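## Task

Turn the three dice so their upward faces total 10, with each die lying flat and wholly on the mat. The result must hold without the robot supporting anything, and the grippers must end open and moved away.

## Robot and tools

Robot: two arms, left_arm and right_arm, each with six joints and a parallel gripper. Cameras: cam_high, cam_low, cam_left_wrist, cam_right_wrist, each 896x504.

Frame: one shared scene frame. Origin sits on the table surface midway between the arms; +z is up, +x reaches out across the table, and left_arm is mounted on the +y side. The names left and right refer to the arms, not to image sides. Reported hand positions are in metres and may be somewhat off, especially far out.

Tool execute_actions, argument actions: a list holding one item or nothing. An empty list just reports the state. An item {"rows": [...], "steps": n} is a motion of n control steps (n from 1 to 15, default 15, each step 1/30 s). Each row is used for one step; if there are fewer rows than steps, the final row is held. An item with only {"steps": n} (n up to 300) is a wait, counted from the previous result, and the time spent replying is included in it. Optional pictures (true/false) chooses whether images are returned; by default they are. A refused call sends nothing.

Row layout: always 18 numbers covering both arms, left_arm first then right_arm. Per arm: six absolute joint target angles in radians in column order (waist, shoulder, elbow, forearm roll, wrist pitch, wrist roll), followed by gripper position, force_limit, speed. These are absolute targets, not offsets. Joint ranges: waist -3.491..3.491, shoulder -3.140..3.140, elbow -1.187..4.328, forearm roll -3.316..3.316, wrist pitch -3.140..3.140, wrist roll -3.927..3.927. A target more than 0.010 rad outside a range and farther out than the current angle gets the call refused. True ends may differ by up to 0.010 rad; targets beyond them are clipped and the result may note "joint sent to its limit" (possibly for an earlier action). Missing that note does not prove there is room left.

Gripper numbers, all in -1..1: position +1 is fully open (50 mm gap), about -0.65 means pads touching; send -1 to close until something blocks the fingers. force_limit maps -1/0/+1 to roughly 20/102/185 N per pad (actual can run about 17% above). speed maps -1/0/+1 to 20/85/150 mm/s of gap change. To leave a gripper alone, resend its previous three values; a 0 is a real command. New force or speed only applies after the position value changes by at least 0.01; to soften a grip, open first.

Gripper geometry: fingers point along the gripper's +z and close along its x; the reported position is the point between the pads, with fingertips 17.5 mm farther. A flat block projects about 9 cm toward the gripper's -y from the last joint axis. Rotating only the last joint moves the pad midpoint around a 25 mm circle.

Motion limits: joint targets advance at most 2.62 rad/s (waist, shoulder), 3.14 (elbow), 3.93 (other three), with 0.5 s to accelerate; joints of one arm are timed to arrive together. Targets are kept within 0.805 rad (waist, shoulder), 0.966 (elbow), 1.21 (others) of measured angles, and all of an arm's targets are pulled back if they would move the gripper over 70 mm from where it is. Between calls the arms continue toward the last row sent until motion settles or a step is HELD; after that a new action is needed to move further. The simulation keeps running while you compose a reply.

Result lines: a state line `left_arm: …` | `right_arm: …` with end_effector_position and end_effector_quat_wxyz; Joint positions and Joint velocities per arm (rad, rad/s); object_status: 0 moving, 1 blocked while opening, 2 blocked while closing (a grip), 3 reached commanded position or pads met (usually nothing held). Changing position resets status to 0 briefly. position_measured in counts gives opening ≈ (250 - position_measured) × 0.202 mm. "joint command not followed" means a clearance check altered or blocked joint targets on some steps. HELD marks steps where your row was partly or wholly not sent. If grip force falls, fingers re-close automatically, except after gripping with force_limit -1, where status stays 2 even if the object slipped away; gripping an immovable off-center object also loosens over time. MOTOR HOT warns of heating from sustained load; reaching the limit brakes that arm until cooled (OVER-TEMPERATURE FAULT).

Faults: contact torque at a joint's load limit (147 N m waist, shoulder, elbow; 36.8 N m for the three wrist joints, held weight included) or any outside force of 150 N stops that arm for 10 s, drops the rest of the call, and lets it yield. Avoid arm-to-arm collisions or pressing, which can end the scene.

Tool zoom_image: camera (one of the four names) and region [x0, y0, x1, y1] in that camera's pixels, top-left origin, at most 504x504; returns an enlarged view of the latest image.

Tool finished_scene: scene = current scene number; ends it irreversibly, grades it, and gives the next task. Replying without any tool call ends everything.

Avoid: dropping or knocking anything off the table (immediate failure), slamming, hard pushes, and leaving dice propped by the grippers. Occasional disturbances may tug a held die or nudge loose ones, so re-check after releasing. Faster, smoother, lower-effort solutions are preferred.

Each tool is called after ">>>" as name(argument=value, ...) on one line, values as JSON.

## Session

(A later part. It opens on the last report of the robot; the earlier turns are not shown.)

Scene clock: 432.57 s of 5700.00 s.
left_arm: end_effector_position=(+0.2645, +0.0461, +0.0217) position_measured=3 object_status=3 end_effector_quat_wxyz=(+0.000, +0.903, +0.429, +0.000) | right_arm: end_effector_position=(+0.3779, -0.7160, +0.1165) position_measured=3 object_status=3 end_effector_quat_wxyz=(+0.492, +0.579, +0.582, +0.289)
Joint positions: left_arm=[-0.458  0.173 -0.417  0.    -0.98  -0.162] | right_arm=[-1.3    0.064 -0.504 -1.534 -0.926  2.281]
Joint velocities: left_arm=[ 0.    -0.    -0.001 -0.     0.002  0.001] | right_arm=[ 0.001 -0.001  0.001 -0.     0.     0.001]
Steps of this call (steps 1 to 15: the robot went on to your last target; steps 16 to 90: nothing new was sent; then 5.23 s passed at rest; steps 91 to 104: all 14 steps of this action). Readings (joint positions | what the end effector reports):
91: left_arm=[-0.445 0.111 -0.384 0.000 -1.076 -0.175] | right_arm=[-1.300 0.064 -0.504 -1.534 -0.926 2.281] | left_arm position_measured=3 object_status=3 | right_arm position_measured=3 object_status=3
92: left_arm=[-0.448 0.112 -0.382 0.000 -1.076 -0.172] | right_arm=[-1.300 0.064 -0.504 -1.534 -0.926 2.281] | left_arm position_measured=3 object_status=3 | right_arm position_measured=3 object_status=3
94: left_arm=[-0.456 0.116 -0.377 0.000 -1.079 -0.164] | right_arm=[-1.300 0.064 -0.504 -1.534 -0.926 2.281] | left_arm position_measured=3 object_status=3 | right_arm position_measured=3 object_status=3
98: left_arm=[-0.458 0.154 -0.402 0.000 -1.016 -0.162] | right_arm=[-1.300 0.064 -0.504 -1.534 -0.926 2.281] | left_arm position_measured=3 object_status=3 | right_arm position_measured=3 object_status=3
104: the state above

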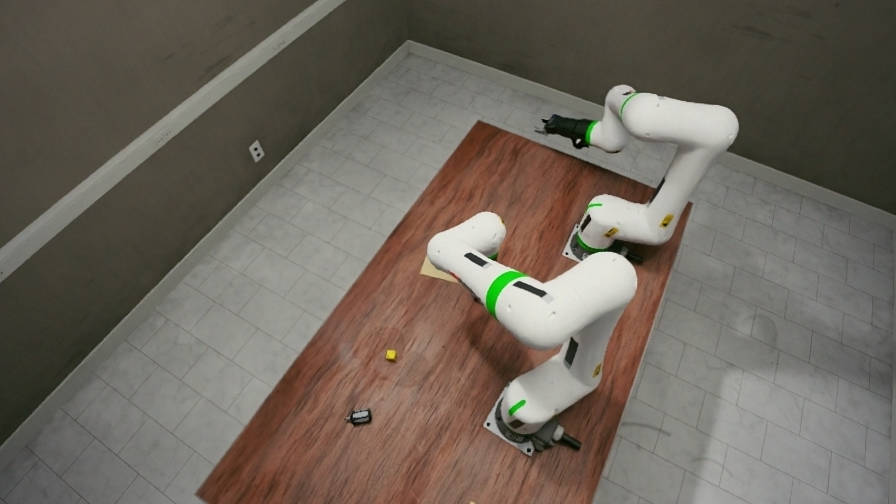

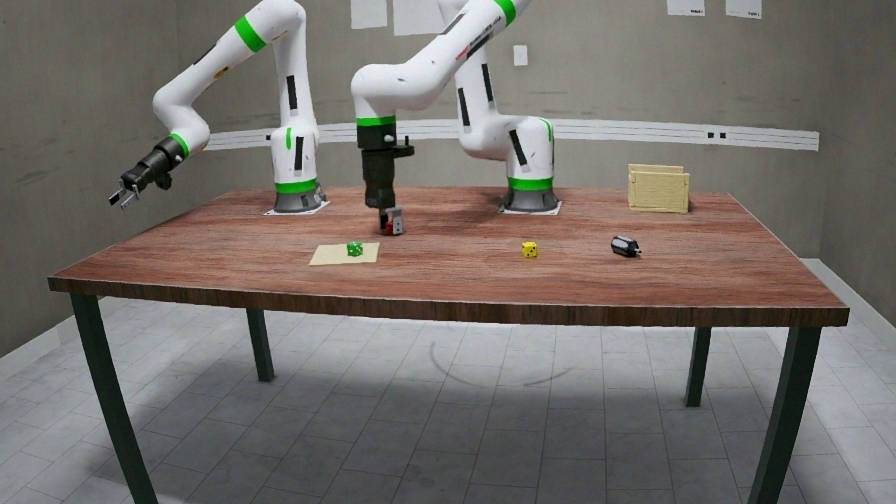

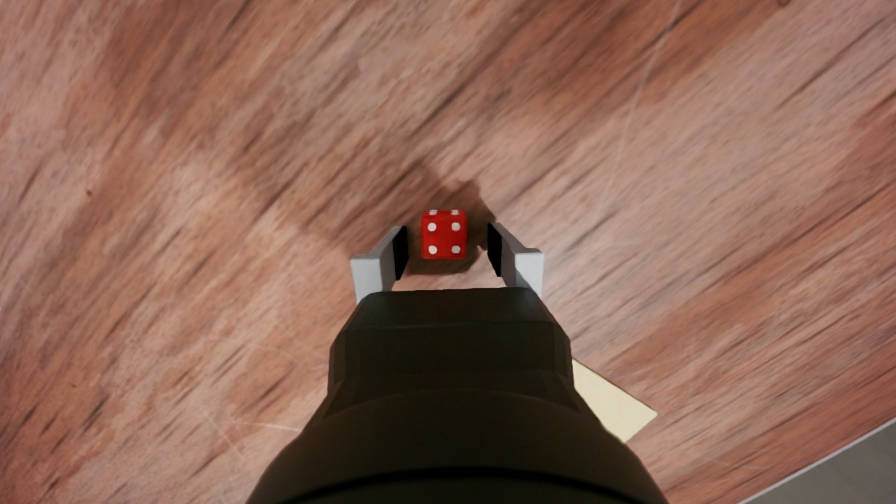

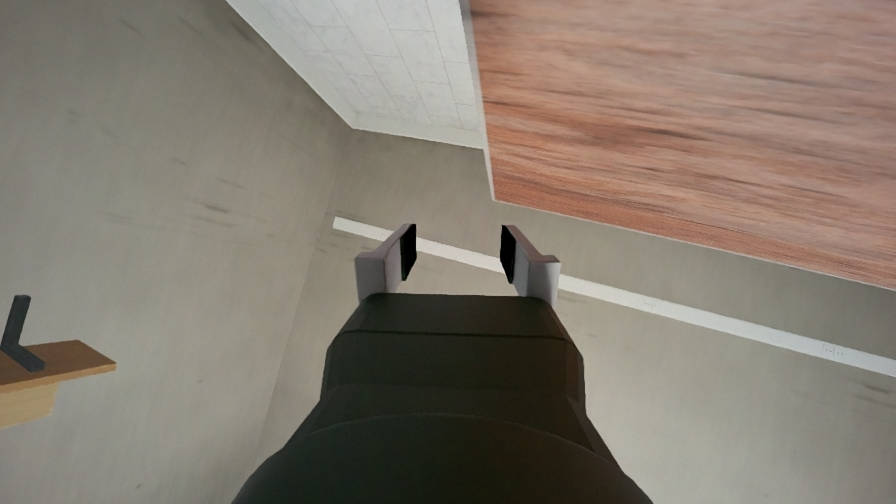

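>>> execute_actions(actions=[{"rows":[[-0.458,0.173,-0.417,0,-0.980,-0.162,-1,-0.5,0,-1.3,0.064,-0.504,-1.534,-0.926,2.281,1,0,0]],"steps":13}], pictures=false)

>>> execute_actions(actions=[{"rows":[[-0.458,0.1,-0.35,0,-1.12,-0.162,-1,-0.5,0,-1.3,0.064,-0.504,-1.534,-0.926,2.281,1,0,0],[-0.458,0.1,-0.35,0,-1.12,-0.162,-1,-0.5,0,-1.3,0.064,-0.504,-1.534,-0.926,2.281,1,0,0],[-0.458,0.1,-0.35,0,-1.12,-0.162,-1,-0.5,0,-1.3,0.064,-0.504,-1.534,-0.926,2.281,1,0,0],[-0.458,0.1,-0.35,0,-1.12,-0.162,-1,-0.5,0,-1.3,0.064,-0.504,-1.534,-0.926,2.281,1,0,0],[-0.458,0.1,-0.35,0,-1.12,-0.162,-1,-0.5,0,-1.3,0.064,-0.504,-1.534,-0.926,2.281,1,0,0],[-0.458,0.1,-0.35,0,-1.12,-0.162,-1,-0.5,0,-1.3,0.064,-0.504,-1.534,-0.926,2.281,1,0,0],[-0.44,0.25,-0.10,0,-1.221,0.3,-1,-0.5,0,-1.3,0.064,-0.504,-1.534,-0.926,2.281,1,0,0]],"steps":15}], pictures=false)

>>> execute_actions(actions=[{"rows":[[-0.411,0.47,0.16,0,-1.261,0.791,-1,-0.5,0,-1.3,0.064,-0.504,-1.534,-0.926,2.281,1,0,0]],"steps":15}], pictures=false)

>>> execute_actions(actions=[{"rows":[[-0.411,0.491,0.139,0,-1.219,0.791,-1,-0.5,0,-1.3,0.064,-0.504,-1.534,-0.926,2.281,1,0,0]],"steps":12}])

Scene clock: 450.40 s of 5700.00 s.
left_arm: end_effector_position=(+0.2645, +0.0462, +0.0216) position_measured=133 object_status=0 end_effector_quat_wxyz=(+0.000, +0.903, +0.429, +0.000) | right_arm: end_effector_position=(+0.3779, -0.7160, +0.1165) position_measured=3 object_status=3 end_effector_quat_wxyz=(+0.492, +0.579, +0.582, +0.289)
Joint positions: left_arm=[-0.458  0.173 -0.417 -0.    -0.98  -0.162] | right_arm=[-1.3    0.064 -0.504 -1.534 -0.926  2.281]
Joint velocities: left_arm=[ 0.001 -0.     0.001  0.    -0.    -0.   ] | right_arm=[ 0.     0.     0.    -0.001  0.001 -0.002]
Steps of this call (steps 1 to 15: the robot went on to your last target; steps 16 to 90: nothing new was sent; then 14.40 s passed at rest; steps 91 to 103: all 13 steps of this action). Readings (joint positions | what the end effector reports):
91: left_arm=[-0.458 0.173 -0.417 0.000 -0.980 -0.162] | right_arm=[-1.300 0.064 -0.504 -1.534 -0.926 2.281] | left_arm position_measured=11 object_status=0 | right_arm position_measured=3 object_status=3
92: left_arm=[-0.458 0.173 -0.417 -0.000 -0.980 -0.162] | right_arm=[-1.300 0.064 -0.504 -1.534 -0.926 2.281] | left_arm position_measured=25 object_status=0 | right_arm position_measured=3 object_status=3
94: left_arm=[-0.458 0.173 -0.417 -0.000 -0.980 -0.162] | right_arm=[-1.300 0.064 -0.504 -1.534 -0.926 2.281] | left_arm position_measured=53 object_status=0 | right_arm position_measured=3 object_status=3
98: left_arm=[-0.458 0.173 -0.417 -0.000 -0.980 -0.162] | right_arm=[-1.300 0.064 -0.504 -1.534 -0.926 2.281] | left_arm position_measured=109 object_status=0 | right_arm position_measured=3 object_status=3
103: the state above

Scene clock: 450.90 s of 5700.00 s.
left_arm: end_effector_position=(+0.3133, +0.0159, +0.1156) position_measured=133 object_status=2 end_effector_quat_wxyz=(+0.015, +0.834, +0.551, +0.007) | right_arm: end_effector_position=(+0.3779, -0.7160, +0.1165) position_measured=3 object_status=3 end_effector_quat_wxyz=(+0.492, +0.579, +0.582, +0.289)
Joint positions: left_arm=[-0.447  0.168 -0.175  0.    -1.194  0.109] | right_arm=[-1.3    0.064 -0.504 -1.534 -0.926  2.281]
Joint velocities: left_arm=[ 0.066  0.62   0.664  0.    -0.235  1.652] | right_arm=[0.    0.001 0.    0.    0.001 0.001]
Steps of this call (steps 1 to 15: all 15 steps of this action). Readings (joint positions | what the end effector reports):
1: left_arm=[-0.458 0.173 -0.417 -0.000 -0.980 -0.162] | right_arm=[-1.300 0.064 -0.504 -1.534 -0.926 2.281] | left_arm position_measured=133 object_status=0 | right_arm position_measured=3 object_status=3
2: left_arm=[-0.458 0.171 -0.415 -0.000 -0.985 -0.162] | right_arm=[-1.300 0.064 -0.504 -1.534 -0.926 2.281] | left_arm position_measured=133 object_status=0 | right_arm position_measured=3 object_status=3
4: left_arm=[-0.458 0.152 -0.398 -0.000 -1.021 -0.162] | right_arm=[-1.300 0.064 -0.504 -1.534 -0.926 2.281] | left_arm position_measured=133 object_status=2 | right_arm position_measured=3 object_status=3
8: left_arm=[-0.458 0.104 -0.347 -0.000 -1.117 -0.157] | right_arm=[-1.300 0.064 -0.504 -1.534 -0.926 2.281] | left_arm position_measured=133 object_status=2 | right_arm position_measured=3 object_status=3
15: the state above

Scene clock: 451.40 s of 5700.00 s.
left_arm: end_effector_position=(+0.4232, -0.0389, +0.0915) position_measured=133 object_status=2 end_effector_quat_wxyz=(-0.000, +0.588, +0.809, -0.000) | right_arm: end_effector_position=(+0.3779, -0.7160, +0.1165) position_measured=3 object_status=3 end_effector_quat_wxyz=(+0.492, +0.579, +0.582, +0.289)
Joint positions: left_arm=[-0.411  0.469  0.159  0.    -1.261  0.789] | right_arm=[-1.3    0.064 -0.504 -1.534 -0.926  2.281]
Joint velocities: left_arm=[ 0.007  0.05   0.058  0.    -0.011  0.111] | right_arm=[-0.    -0.     0.001  0.001  0.    -0.001]
Steps of this call (steps 1 to 15: all 15 steps of this action). Readings (joint positions | what the end effector reports):
1: left_arm=[-0.445 0.190 -0.154 0.000 -1.201 0.162] | right_arm=[-1.300 0.064 -0.504 -1.534 -0.926 2.281] | left_arm position_measured=133 object_status=2 | right_arm position_measured=3 object_status=3
2: left_arm=[-0.443 0.214 -0.133 0.000 -1.208 0.216] | right_arm=[-1.300 0.064 -0.504 -1.534 -0.926 2.281] | left_arm position_measured=133 object_status=2 | right_arm position_measured=3 object_status=3
4: left_arm=[-0.438 0.266 -0.078 0.000 -1.219 0.333] | right_arm=[-1.300 0.064 -0.504 -1.534 -0.926 2.281] | left_arm position_measured=133 object_status=2 | right_arm position_measured=3 object_status=3
8: left_arm=[-0.424 0.369 0.042 0.000 -1.240 0.564] | right_arm=[-1.300 0.064 -0.504 -1.534 -0.926 2.281] | left_arm position_measured=133 object_status=2 | right_arm position_measured=3 object_status=3
15: the state above

Scene clock: 451.80 s of 5700.00 s.
left_arm: end_effector_position=(+0.4252, -0.0398, +0.0704) position_measured=133 object_status=2 end_effector_quat_wxyz=(-0.000, +0.587, +0.809, +0.000) | right_arm: end_effector_position=(+0.3779, -0.7160, +0.1165) position_measured=3 object_status=3 end_effector_quat_wxyz=(+0.492, +0.579, +0.582, +0.289)
Joint positions: left_arm=[-0.411  0.491  0.139 -0.    -1.219  0.791] | right_arm=[-1.3    0.064 -0.504 -1.534 -0.926  2.281]
Joint velocities: left_arm=[ 0.     0.001 -0.001  0.001  0.001  0.001] | right_arm=[-0.002  0.001 -0.     0.001  0.001  0.   ]
Steps of this call (steps 1 to 12: all 12 steps of this action). Readings (joint positions | what the end effector reports):
1: left_arm=[-0.411 0.470 0.160 0.000 -1.261 0.790] | right_arm=[-1.300 0.064 -0.504 -1.534 -0.926 2.281] | left_arm position_measured=133 object_status=2 | right_arm position_measured=3 object_status=3
2: left_arm=[-0.411 0.472 0.158 0.000 -1.256 0.791] | right_arm=[-1.300 0.064 -0.504 -1.534 -0.926 2.281] | left_arm position_measured=133 object_status=2 | right_arm position_measured=3 object_status=3
4: left_arm=[-0.411 0.486 0.144 -0.000 -1.230 0.791] | right_arm=[-1.300 0.064 -0.504 -1.534 -0.926 2.281] | left_arm position_measured=133 object_status=2 | right_arm position_measured=3 object_status=3
8: left_arm=[-0.411 0.491 0.139 -0.000 -1.219 0.791] | right_arm=[-1.300 0.064 -0.504 -1.534 -0.926 2.281] | left_arm position_measured=133 object_status=2 | right_arm position_measured=3 object_status=3
12: the state above

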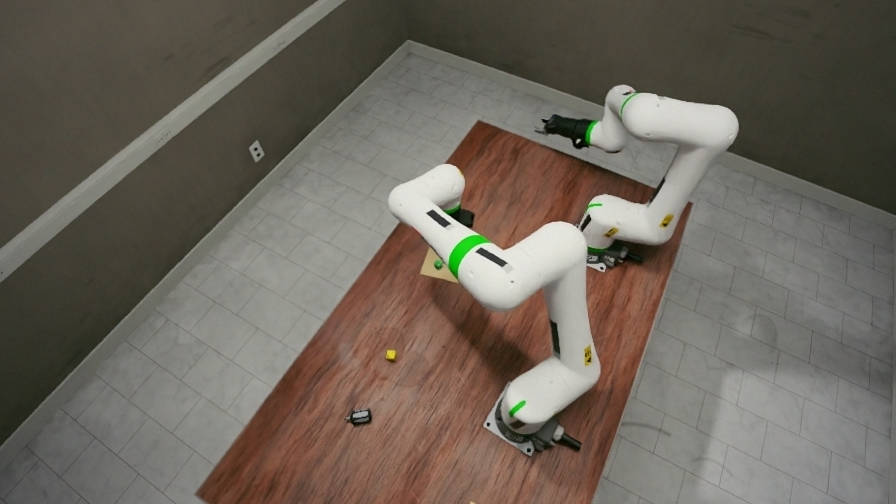

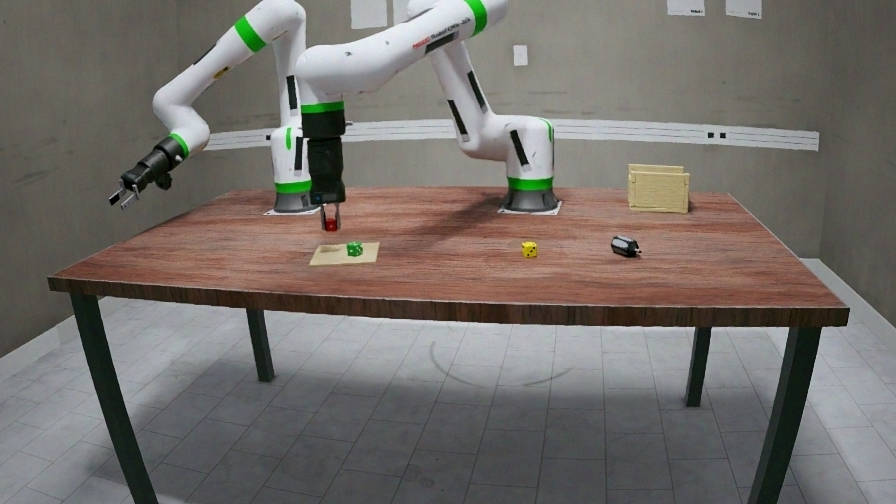

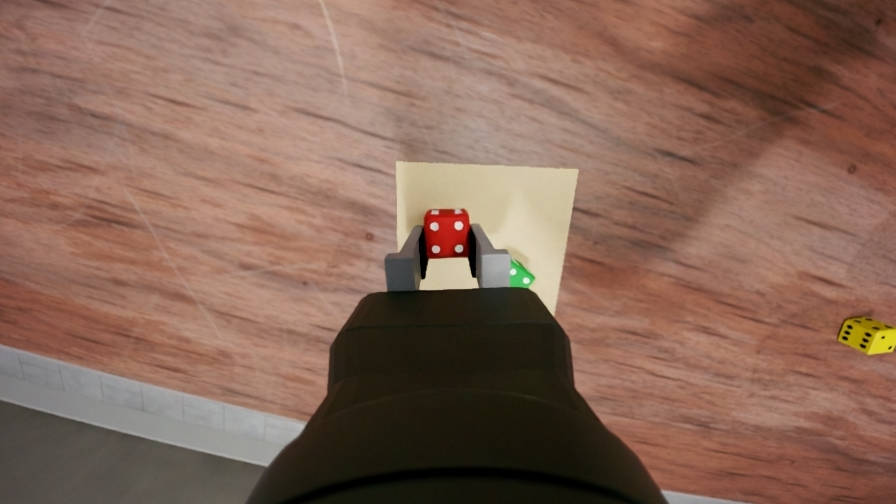

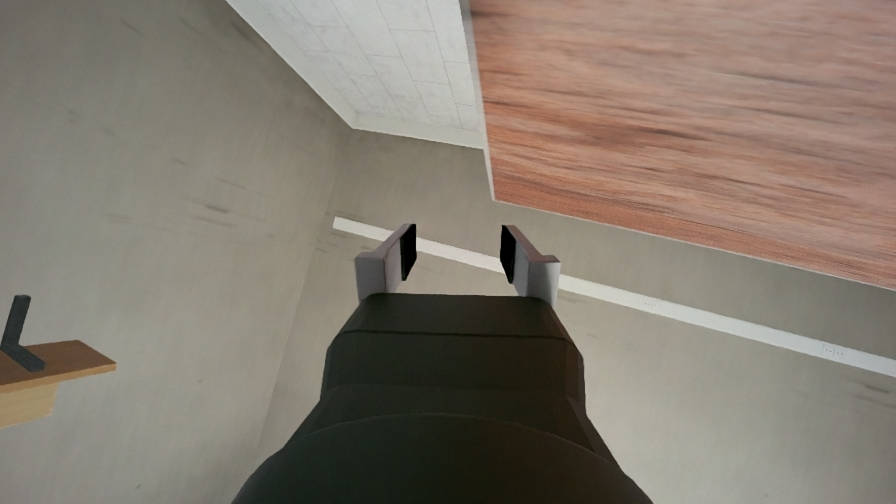

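>>> execute_actions(actions=[{"rows":[[-0.411,0.536,0.088,0,-1.123,0.791,-1,-0.5,0,-1.3,0.064,-0.504,-1.534,-0.926,2.281,1,0,0]],"steps":12}], pictures=false)

>>> execute_actions(actions=[{"rows":[[-0.411,0.536,0.088,0,-1.123,0.791,0.5,-0.5,0,-1.3,0.064,-0.504,-1.534,-0.926,2.281,1,0,0],[-0.411,0.536,0.088,0,-1.123,0.791,0.5,-0.5,0,-1.3,0.064,-0.504,-1.534,-0.926,2.281,1,0,0],[-0.411,0.536,0.088,0,-1.123,0.791,0.5,-0.5,0,-1.3,0.064,-0.504,-1.534,-0.926,2.281,1,0,0],[-0.411,0.536,0.088,0,-1.123,0.791,0.5,-0.5,0,-1.3,0.064,-0.504,-1.534,-0.926,2.281,1,0,0],[-0.411,0.536,0.088,0,-1.123,0.791,0.5,-0.5,0,-1.3,0.064,-0.504,-1.534,-0.926,2.281,1,0,0],[-0.411,0.536,0.088,0,-1.123,0.791,0.5,-0.5,0,-1.3,0.064,-0.504,-1.534,-0.926,2.281,1,0,0],[-0.411,0.47,0.16,0,-1.261,0.791,0.5,-0.5,0,-1.3,0.064,-0.504,-1.534,-0.926,2.281,1,0,0]],"steps":15}], pictures=false)

>>> execute_actions(actions=[{"rows":[[-0.2,0.38,0.15,0,-1.341,0.5,1,-0.5,0,-1.3,0.064,-0.504,-1.534,-0.926,2.281,1,0,0]],"steps":12}])

Scene clock: 466.77 s of 5700.00 s.
left_arm: end_effector_position=(+0.4253, -0.0398, +0.0238) position_measured=133 object_status=2 end_effector_quat_wxyz=(+0.000, +0.587, +0.810, -0.000) | right_arm: end_effector_position=(+0.3779, -0.7160, +0.1165) position_measured=3 object_status=3 end_effector_quat_wxyz=(+0.492, +0.579, +0.582, +0.289)
Joint positions: left_arm=[-0.411  0.535  0.088  0.    -1.124  0.791] | right_arm=[-1.3    0.064 -0.504 -1.534 -0.926  2.281]
Joint velocities: left_arm=[ 0.     0.001 -0.    -0.     0.006  0.   ] | right_arm=[-0.001  0.    -0.001  0.     0.001  0.001]
Steps of this call (steps 1 to 15: the robot went on to your last target; steps 16 to 90: nothing new was sent; then 11.57 s passed at rest; steps 91 to 102: all 12 steps of this action). Readings (joint positions | what the end effector reports):
91: left_arm=[-0.411 0.491 0.139 0.000 -1.219 0.791] | right_arm=[-1.300 0.064 -0.504 -1.534 -0.926 2.281] | left_arm position_measured=133 object_status=2 | right_arm position_measured=3 object_status=3
92: left_arm=[-0.411 0.493 0.136 0.000 -1.213 0.791] | right_arm=[-1.300 0.064 -0.504 -1.534 -0.926 2.281] | left_arm position_measured=133 object_status=2 | right_arm position_measured=3 object_status=3
94: left_arm=[-0.411 0.510 0.118 0.000 -1.178 0.791] | right_arm=[-1.300 0.064 -0.504 -1.534 -0.926 2.281] | left_arm position_measured=133 object_status=2 | right_arm position_measured=3 object_status=3
98: left_arm=[-0.411 0.535 0.089 0.000 -1.125 0.791] | right_arm=[-1.300 0.064 -0.504 -1.534 -0.926 2.281] | left_arm position_measured=133 object_status=2 | right_arm position_measured=3 object_status=3
102: the state above

Scene clock: 467.27 s of 5700.00 s.
left_arm: end_effector_position=(+0.4238, -0.0393, +0.0912) position_measured=78 object_status=3 end_effector_quat_wxyz=(+0.000, +0.587, +0.810, -0.000) | right_arm: end_effector_position=(+0.3779, -0.7160, +0.1165) position_measured=3 object_status=3 end_effector_quat_wxyz=(+0.492, +0.579, +0.582, +0.289)
Joint positions: left_arm=[-0.411  0.47   0.16   0.    -1.26   0.791] | right_arm=[-1.3    0.064 -0.504 -1.534 -0.926  2.281]
Joint velocities: left_arm=[-0.    -0.026  0.03   0.001 -0.06  -0.   ] | right_arm=[-0.001  0.001 -0.     0.001  0.001 -0.   ]
Steps of this call (steps 1 to 15: all 15 steps of this action). Readings (joint positions | what the end effector reports):
1: left_arm=[-0.411 0.535 0.088 0.000 -1.123 0.791] | right_arm=[-1.300 0.064 -0.504 -1.534 -0.926 2.281] | left_arm position_measured=125 object_status=0 | right_arm position_measured=3 object_status=3
2: left_arm=[-0.411 0.537 0.088 -0.000 -1.122 0.791] | right_arm=[-1.300 0.064 -0.504 -1.534 -0.926 2.281] | left_arm position_measured=111 object_status=0 | right_arm position_measured=3 object_status=3
4: left_arm=[-0.411 0.537 0.087 -0.000 -1.122 0.791] | right_arm=[-1.300 0.064 -0.504 -1.534 -0.926 2.281] | left_arm position_measured=84 object_status=0 | right_arm position_measured=3 object_status=3
8: left_arm=[-0.411 0.535 0.090 -0.000 -1.127 0.791] | right_arm=[-1.300 0.064 -0.504 -1.534 -0.926 2.281] | left_arm position_measured=78 object_status=0 | right_arm position_measured=3 object_status=3
15: the state above

Scene clock: 467.67 s of 5700.00 s.
left_arm: end_effector_position=(+0.4681, +0.0684, +0.1366) position_measured=3 object_status=0 end_effector_quat_wxyz=(-0.000, +0.617, +0.787, +0.000) | right_arm: end_effector_position=(+0.3779, -0.7160, +0.1165) position_measured=3 object_status=3 end_effector_quat_wxyz=(+0.492, +0.579, +0.582, +0.289)
Joint positions: left_arm=[-0.214  0.386  0.151 -0.    -1.336  0.52 ] | right_arm=[-1.3    0.064 -0.504 -1.534 -0.926  2.281]
Joint velocities: left_arm=[ 0.345 -0.148 -0.015 -0.001 -0.13  -0.472] | right_arm=[-0.001  0.001 -0.     0.002 -0.    -0.002]
Steps of this call (steps 1 to 12: all 12 steps of this action). Readings (joint positions | what the end effector reports):
1: left_arm=[-0.411 0.470 0.160 0.000 -1.261 0.791] | right_arm=[-1.300 0.064 -0.504 -1.534 -0.926 2.281] | left_arm position_measured=70 object_status=0 | right_arm position_measured=3 object_status=3
2: left_arm=[-0.408 0.469 0.159 0.000 -1.262 0.786] | right_arm=[-1.300 0.064 -0.504 -1.534 -0.926 2.281] | left_arm position_measured=56 object_status=0 | right_arm position_measured=3 object_status=3
4: left_arm=[-0.384 0.459 0.158 0.000 -1.271 0.753] | right_arm=[-1.300 0.064 -0.504 -1.534 -0.926 2.281] | left_arm position_measured=28 object_status=0 | right_arm position_measured=3 object_status=3
8: left_arm=[-0.291 0.419 0.154 0.000 -1.306 0.626] | right_arm=[-1.300 0.064 -0.504 -1.534 -0.926 2.281] | left_arm position_measured=3 object_status=0 | right_arm position_measured=3 object_status=3
12: the state above

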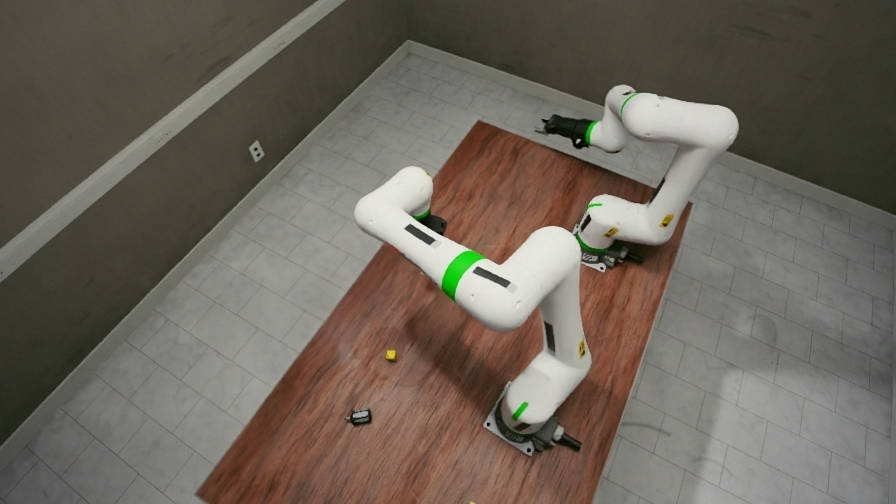

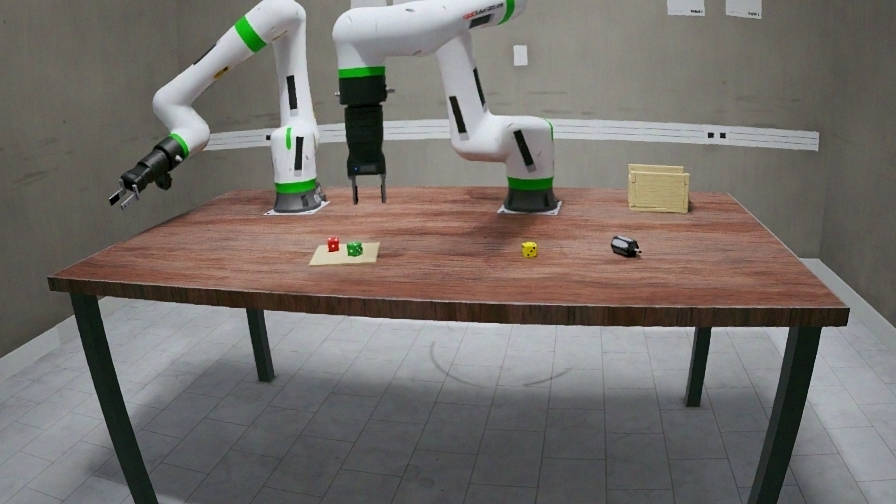

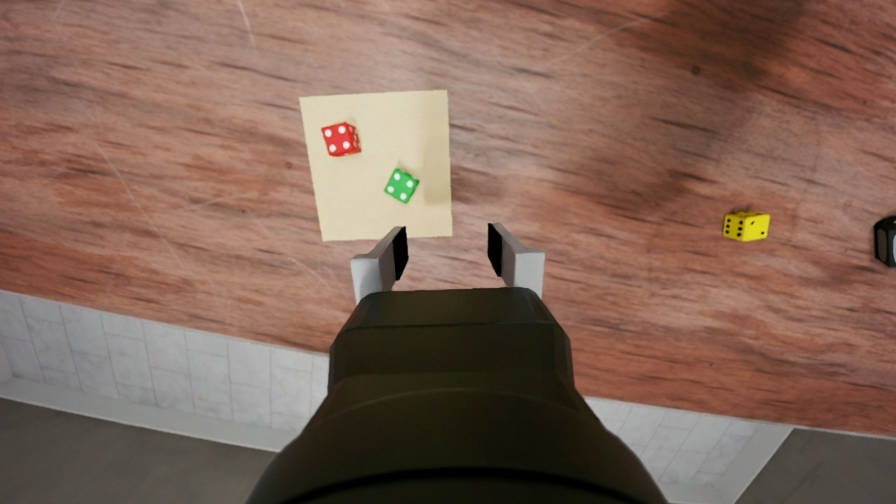

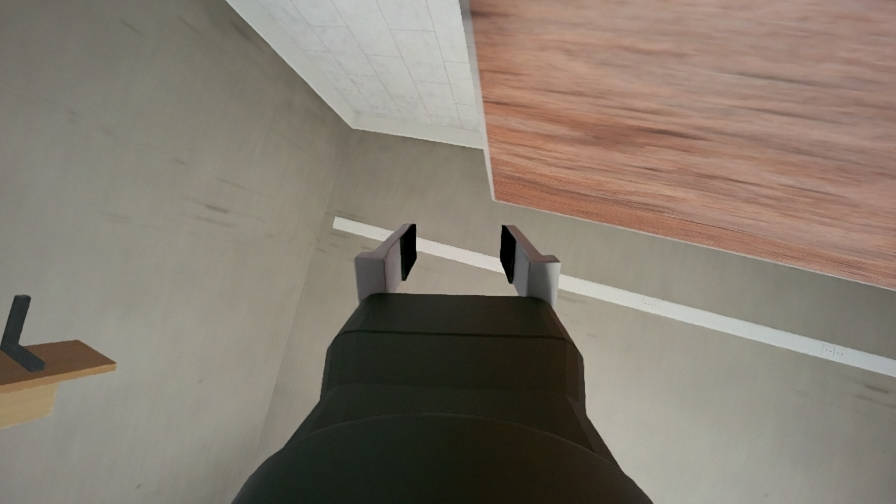

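>>> execute_actions(actions=[{"rows":[[0.435,0.13,-0.2,0,-1.241,-0.035,1,-0.5,0,-1.3,0.064,-0.504,-1.534,-0.926,2.281,1,0,0]],"steps":15}], pictures=false)

>>> execute_actions(actions=[{"rows":[[0.435,0.109,-0.308,0,-1.154,-0.035,1,-0.5,0,-1.3,0.064,-0.504,-1.534,-0.926,2.281,1,0,0]],"steps":15}])

Scene clock: 482.17 s of 5700.00 s.
left_arm: end_effector_position=(+0.4771, +0.2431, +0.1352) position_measured=3 object_status=3 end_effector_quat_wxyz=(-0.000, +0.600, +0.800, -0.000) | right_arm: end_effector_position=(+0.3779, -0.7160, +0.1165) position_measured=3 object_status=3 end_effector_quat_wxyz=(+0.492, +0.579, +0.582, +0.289)
Joint positions: left_arm=[ 0.109  0.258 -0.02  -0.    -1.292  0.24 ] | right_arm=[-1.3    0.064 -0.504 -1.534 -0.926  2.281]
Joint velocities: left_arm=[ 0.786 -0.309 -0.434  0.     0.122 -0.657] | right_arm=[ 0.    -0.001 -0.001 -0.    -0.001  0.001]
Steps of this call (steps 1 to 30: the robot went on to your last target; steps 31 to 90: nothing new was sent; then 11.00 s passed at rest; steps 91 to 105: all 15 steps of this action). Readings (joint positions | what the end effector reports):
91: left_arm=[-0.200 0.380 0.150 -0.000 -1.341 0.500] | right_arm=[-1.300 0.064 -0.504 -1.534 -0.926 2.281] | left_arm position_measured=3 object_status=3 | right_arm position_measured=3 object_status=3
92: left_arm=[-0.197 0.379 0.149 -0.000 -1.341 0.497] | right_arm=[-1.300 0.064 -0.504 -1.534 -0.926 2.281] | left_arm position_measured=3 object_status=3 | right_arm position_measured=3 object_status=3
94: left_arm=[-0.173 0.369 0.135 -0.000 -1.337 0.477] | right_arm=[-1.300 0.064 -0.504 -1.534 -0.926 2.281] | left_arm position_measured=3 object_status=3 | right_arm position_measured=3 object_status=3
98: left_arm=[-0.073 0.330 0.081 -0.000 -1.321 0.393] | right_arm=[-1.300 0.064 -0.504 -1.534 -0.926 2.281] | left_arm position_measured=3 object_status=3 | right_arm position_measured=3 object_status=3
105: the state above

Scene clock: 482.67 s of 5700.00 s.
left_arm: end_effector_position=(+0.4091, +0.3856, +0.0905) position_measured=3 object_status=3 end_effector_quat_wxyz=(-0.000, +0.579, +0.815, -0.000) | right_arm: end_effector_position=(+0.3779, -0.7160, +0.1165) position_measured=3 object_status=3 end_effector_quat_wxyz=(+0.492, +0.579, +0.582, +0.289)
Joint positions: left_arm=[ 0.434  0.109 -0.308 -0.    -1.154 -0.034] | right_arm=[-1.3    0.064 -0.504 -1.534 -0.926  2.281]
Joint velocities: left_arm=[ 0.018 -0.01  -0.016  0.001  0.012 -0.019] | right_arm=[ 0.    -0.001  0.001 -0.     0.    -0.002]
Steps of this call (steps 1 to 15: all 15 steps of this action). Readings (joint positions | what the end effector reports):
1: left_arm=[0.136 0.248 -0.035 -0.000 -1.288 0.217] | right_arm=[-1.300 0.064 -0.504 -1.534 -0.926 2.281] | left_arm position_measured=3 object_status=3 | right_arm position_measured=3 object_status=3
2: left_arm=[0.163 0.236 -0.052 -0.000 -1.283 0.195] | right_arm=[-1.300 0.064 -0.504 -1.534 -0.926 2.281] | left_arm position_measured=3 object_status=3 | right_arm position_measured=3 object_status=3
4: left_arm=[0.215 0.212 -0.100 -0.000 -1.264 0.150] | right_arm=[-1.300 0.064 -0.504 -1.534 -0.926 2.281] | left_arm position_measured=3 object_status=3 | right_arm position_measured=3 object_status=3
8: left_arm=[0.321 0.162 -0.201 -0.000 -1.210 0.061] | right_arm=[-1.300 0.064 -0.504 -1.534 -0.926 2.281] | left_arm position_measured=3 object_status=3 | right_arm position_measured=3 object_status=3
15: the state above

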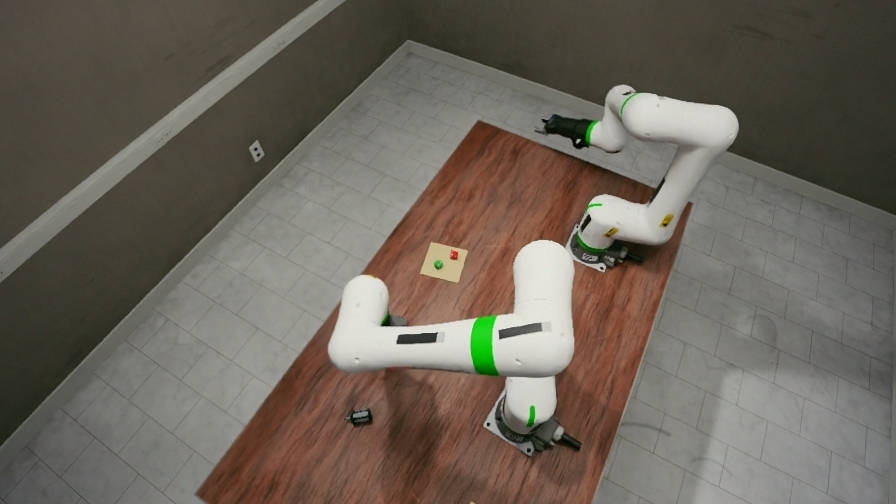

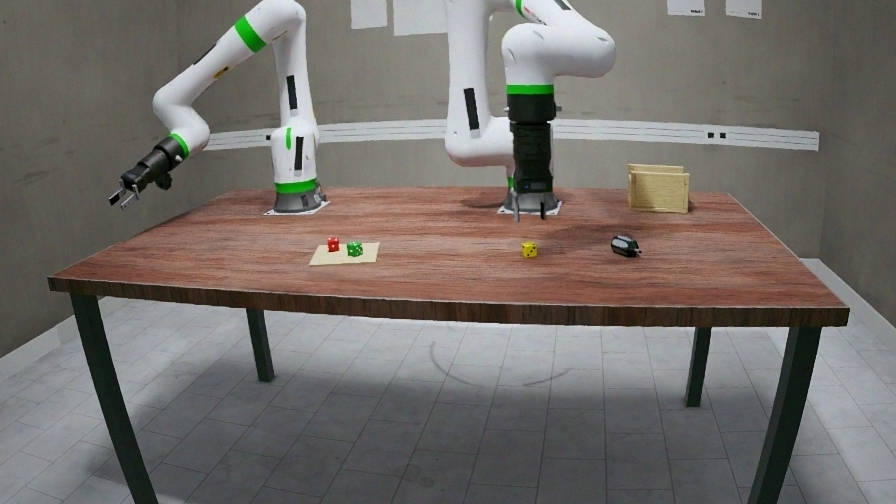

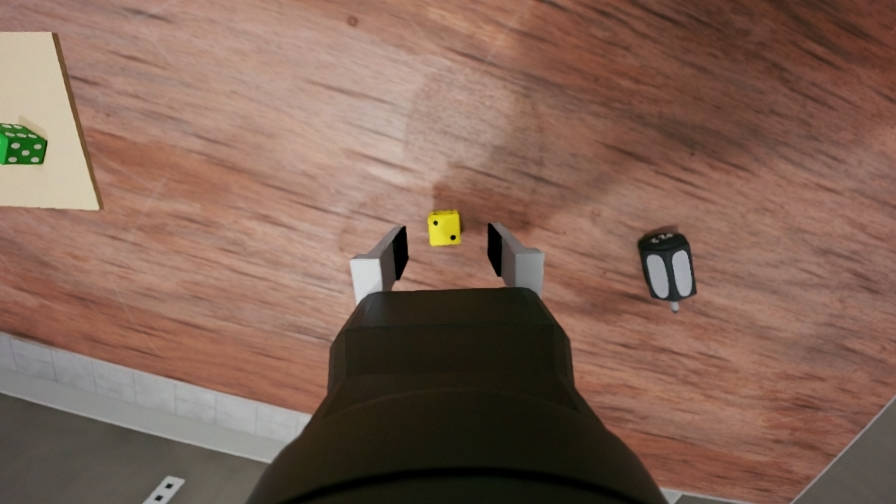

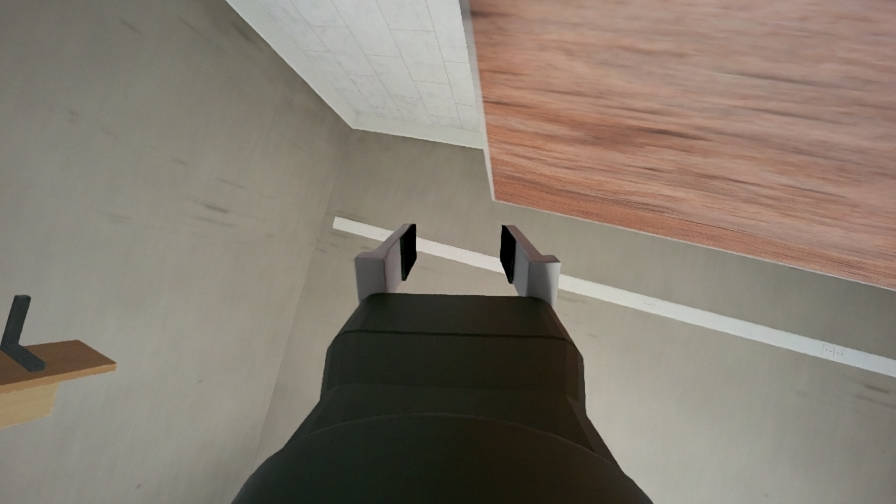

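>>> execute_actions(actions=[{"rows":[[0.435,0.128,-0.29,0,-1.153,0.0,1,-0.5,0,-1.3,0.064,-0.504,-1.534,-0.926,2.281,1,0,0],[0.435,0.128,-0.29,0,-1.153,0.0,1,-0.5,0,-1.3,0.064,-0.504,-1.534,-0.926,2.281,1,0,0],[0.435,0.128,-0.29,0,-1.153,0.0,1,-0.5,0,-1.3,0.064,-0.504,-1.534,-0.926,2.281,1,0,0],[0.435,0.213,-0.369,0,-0.989,0.0,1,-0.5,0,-1.3,0.064,-0.504,-1.534,-0.926,2.281,1,0,0]],"steps":15}])

Scene clock: 491.17 s of 5700.00 s.
left_arm: end_effector_position=(+0.4170, +0.3880, +0.0215) position_measured=3 object_status=3 end_effector_quat_wxyz=(-0.000, +0.565, +0.825, -0.000) | right_arm: end_effector_position=(+0.3779, -0.7160, +0.1165) position_measured=3 object_status=3 end_effector_quat_wxyz=(+0.492, +0.579, +0.582, +0.289)
Joint positions: left_arm=[ 0.435  0.213 -0.369  0.    -0.989 -0.   ] | right_arm=[-1.3    0.064 -0.504 -1.534 -0.926  2.281]
Joint velocities: left_arm=[ 0.    -0.     0.001 -0.     0.003  0.   ] | right_arm=[ 0.     0.001  0.001  0.001 -0.002 -0.001]
Steps of this call (steps 1 to 15: the robot went on to your last target; steps 16 to 90: nothing new was sent; then 5.00 s passed at rest; steps 91 to 105: all 15 steps of this action). Readings (joint positions | what the end effector reports):
91: left_arm=[0.435 0.109 -0.308 0.000 -1.154 -0.035] | right_arm=[-1.300 0.064 -0.504 -1.534 -0.926 2.281] | left_arm position_measured=3 object_status=3 | right_arm position_measured=3 object_status=3
92: left_arm=[0.435 0.112 -0.306 -0.000 -1.154 -0.030] | right_arm=[-1.300 0.064 -0.504 -1.534 -0.926 2.281] | left_arm position_measured=3 object_status=3 | right_arm position_measured=3 object_status=3
94: left_arm=[0.435 0.124 -0.294 0.000 -1.153 -0.008] | right_arm=[-1.300 0.064 -0.504 -1.534 -0.926 2.281] | left_arm position_measured=3 object_status=3 | right_arm position_measured=3 object_status=3
98: left_arm=[0.435 0.175 -0.318 0.000 -1.082 -0.000] | right_arm=[-1.300 0.064 -0.504 -1.534 -0.926 2.281] | left_arm position_measured=3 object_status=3 | right_arm position_measured=3 object_status=3
105: the state above

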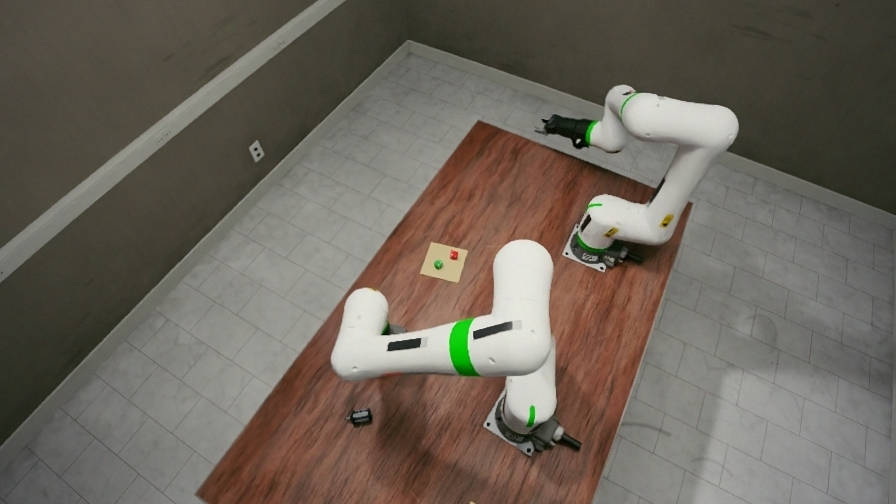

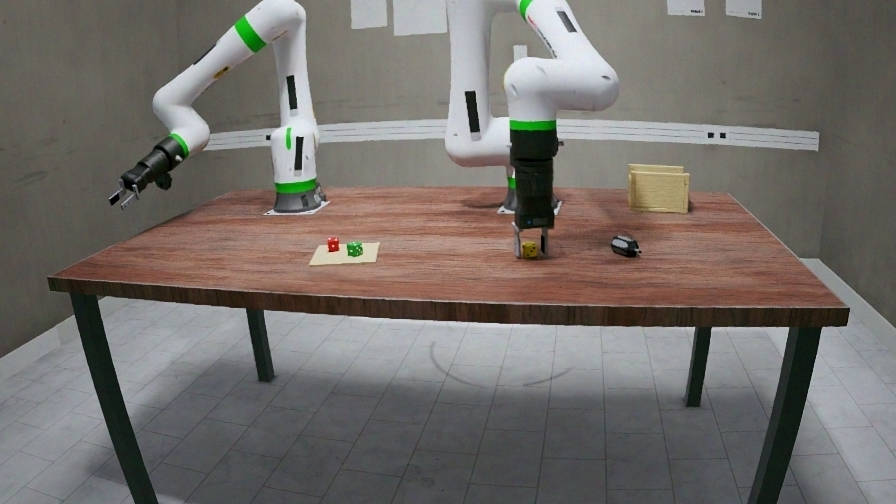

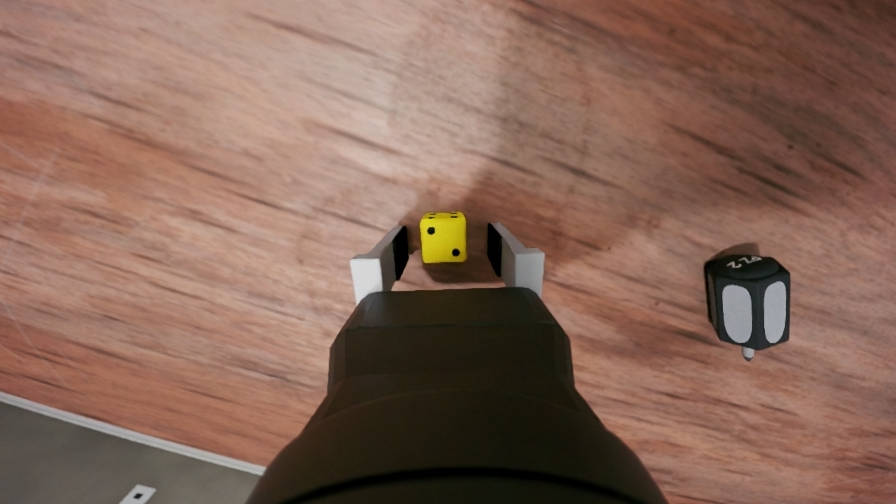

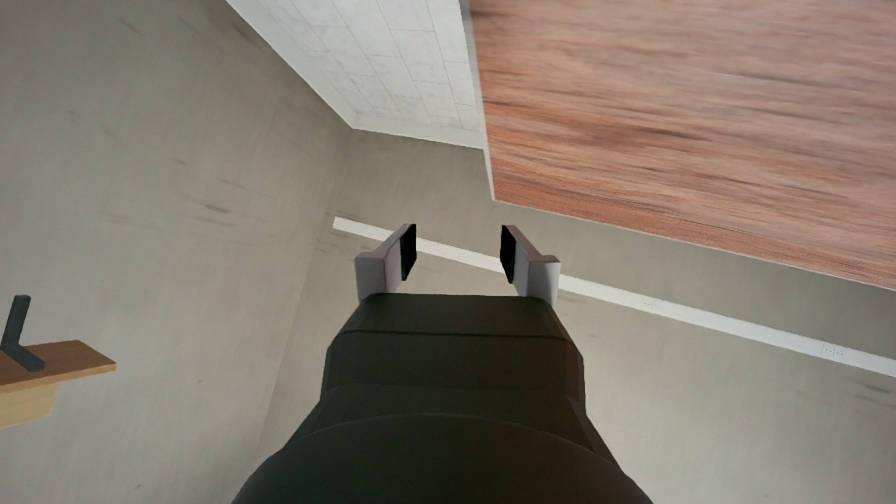

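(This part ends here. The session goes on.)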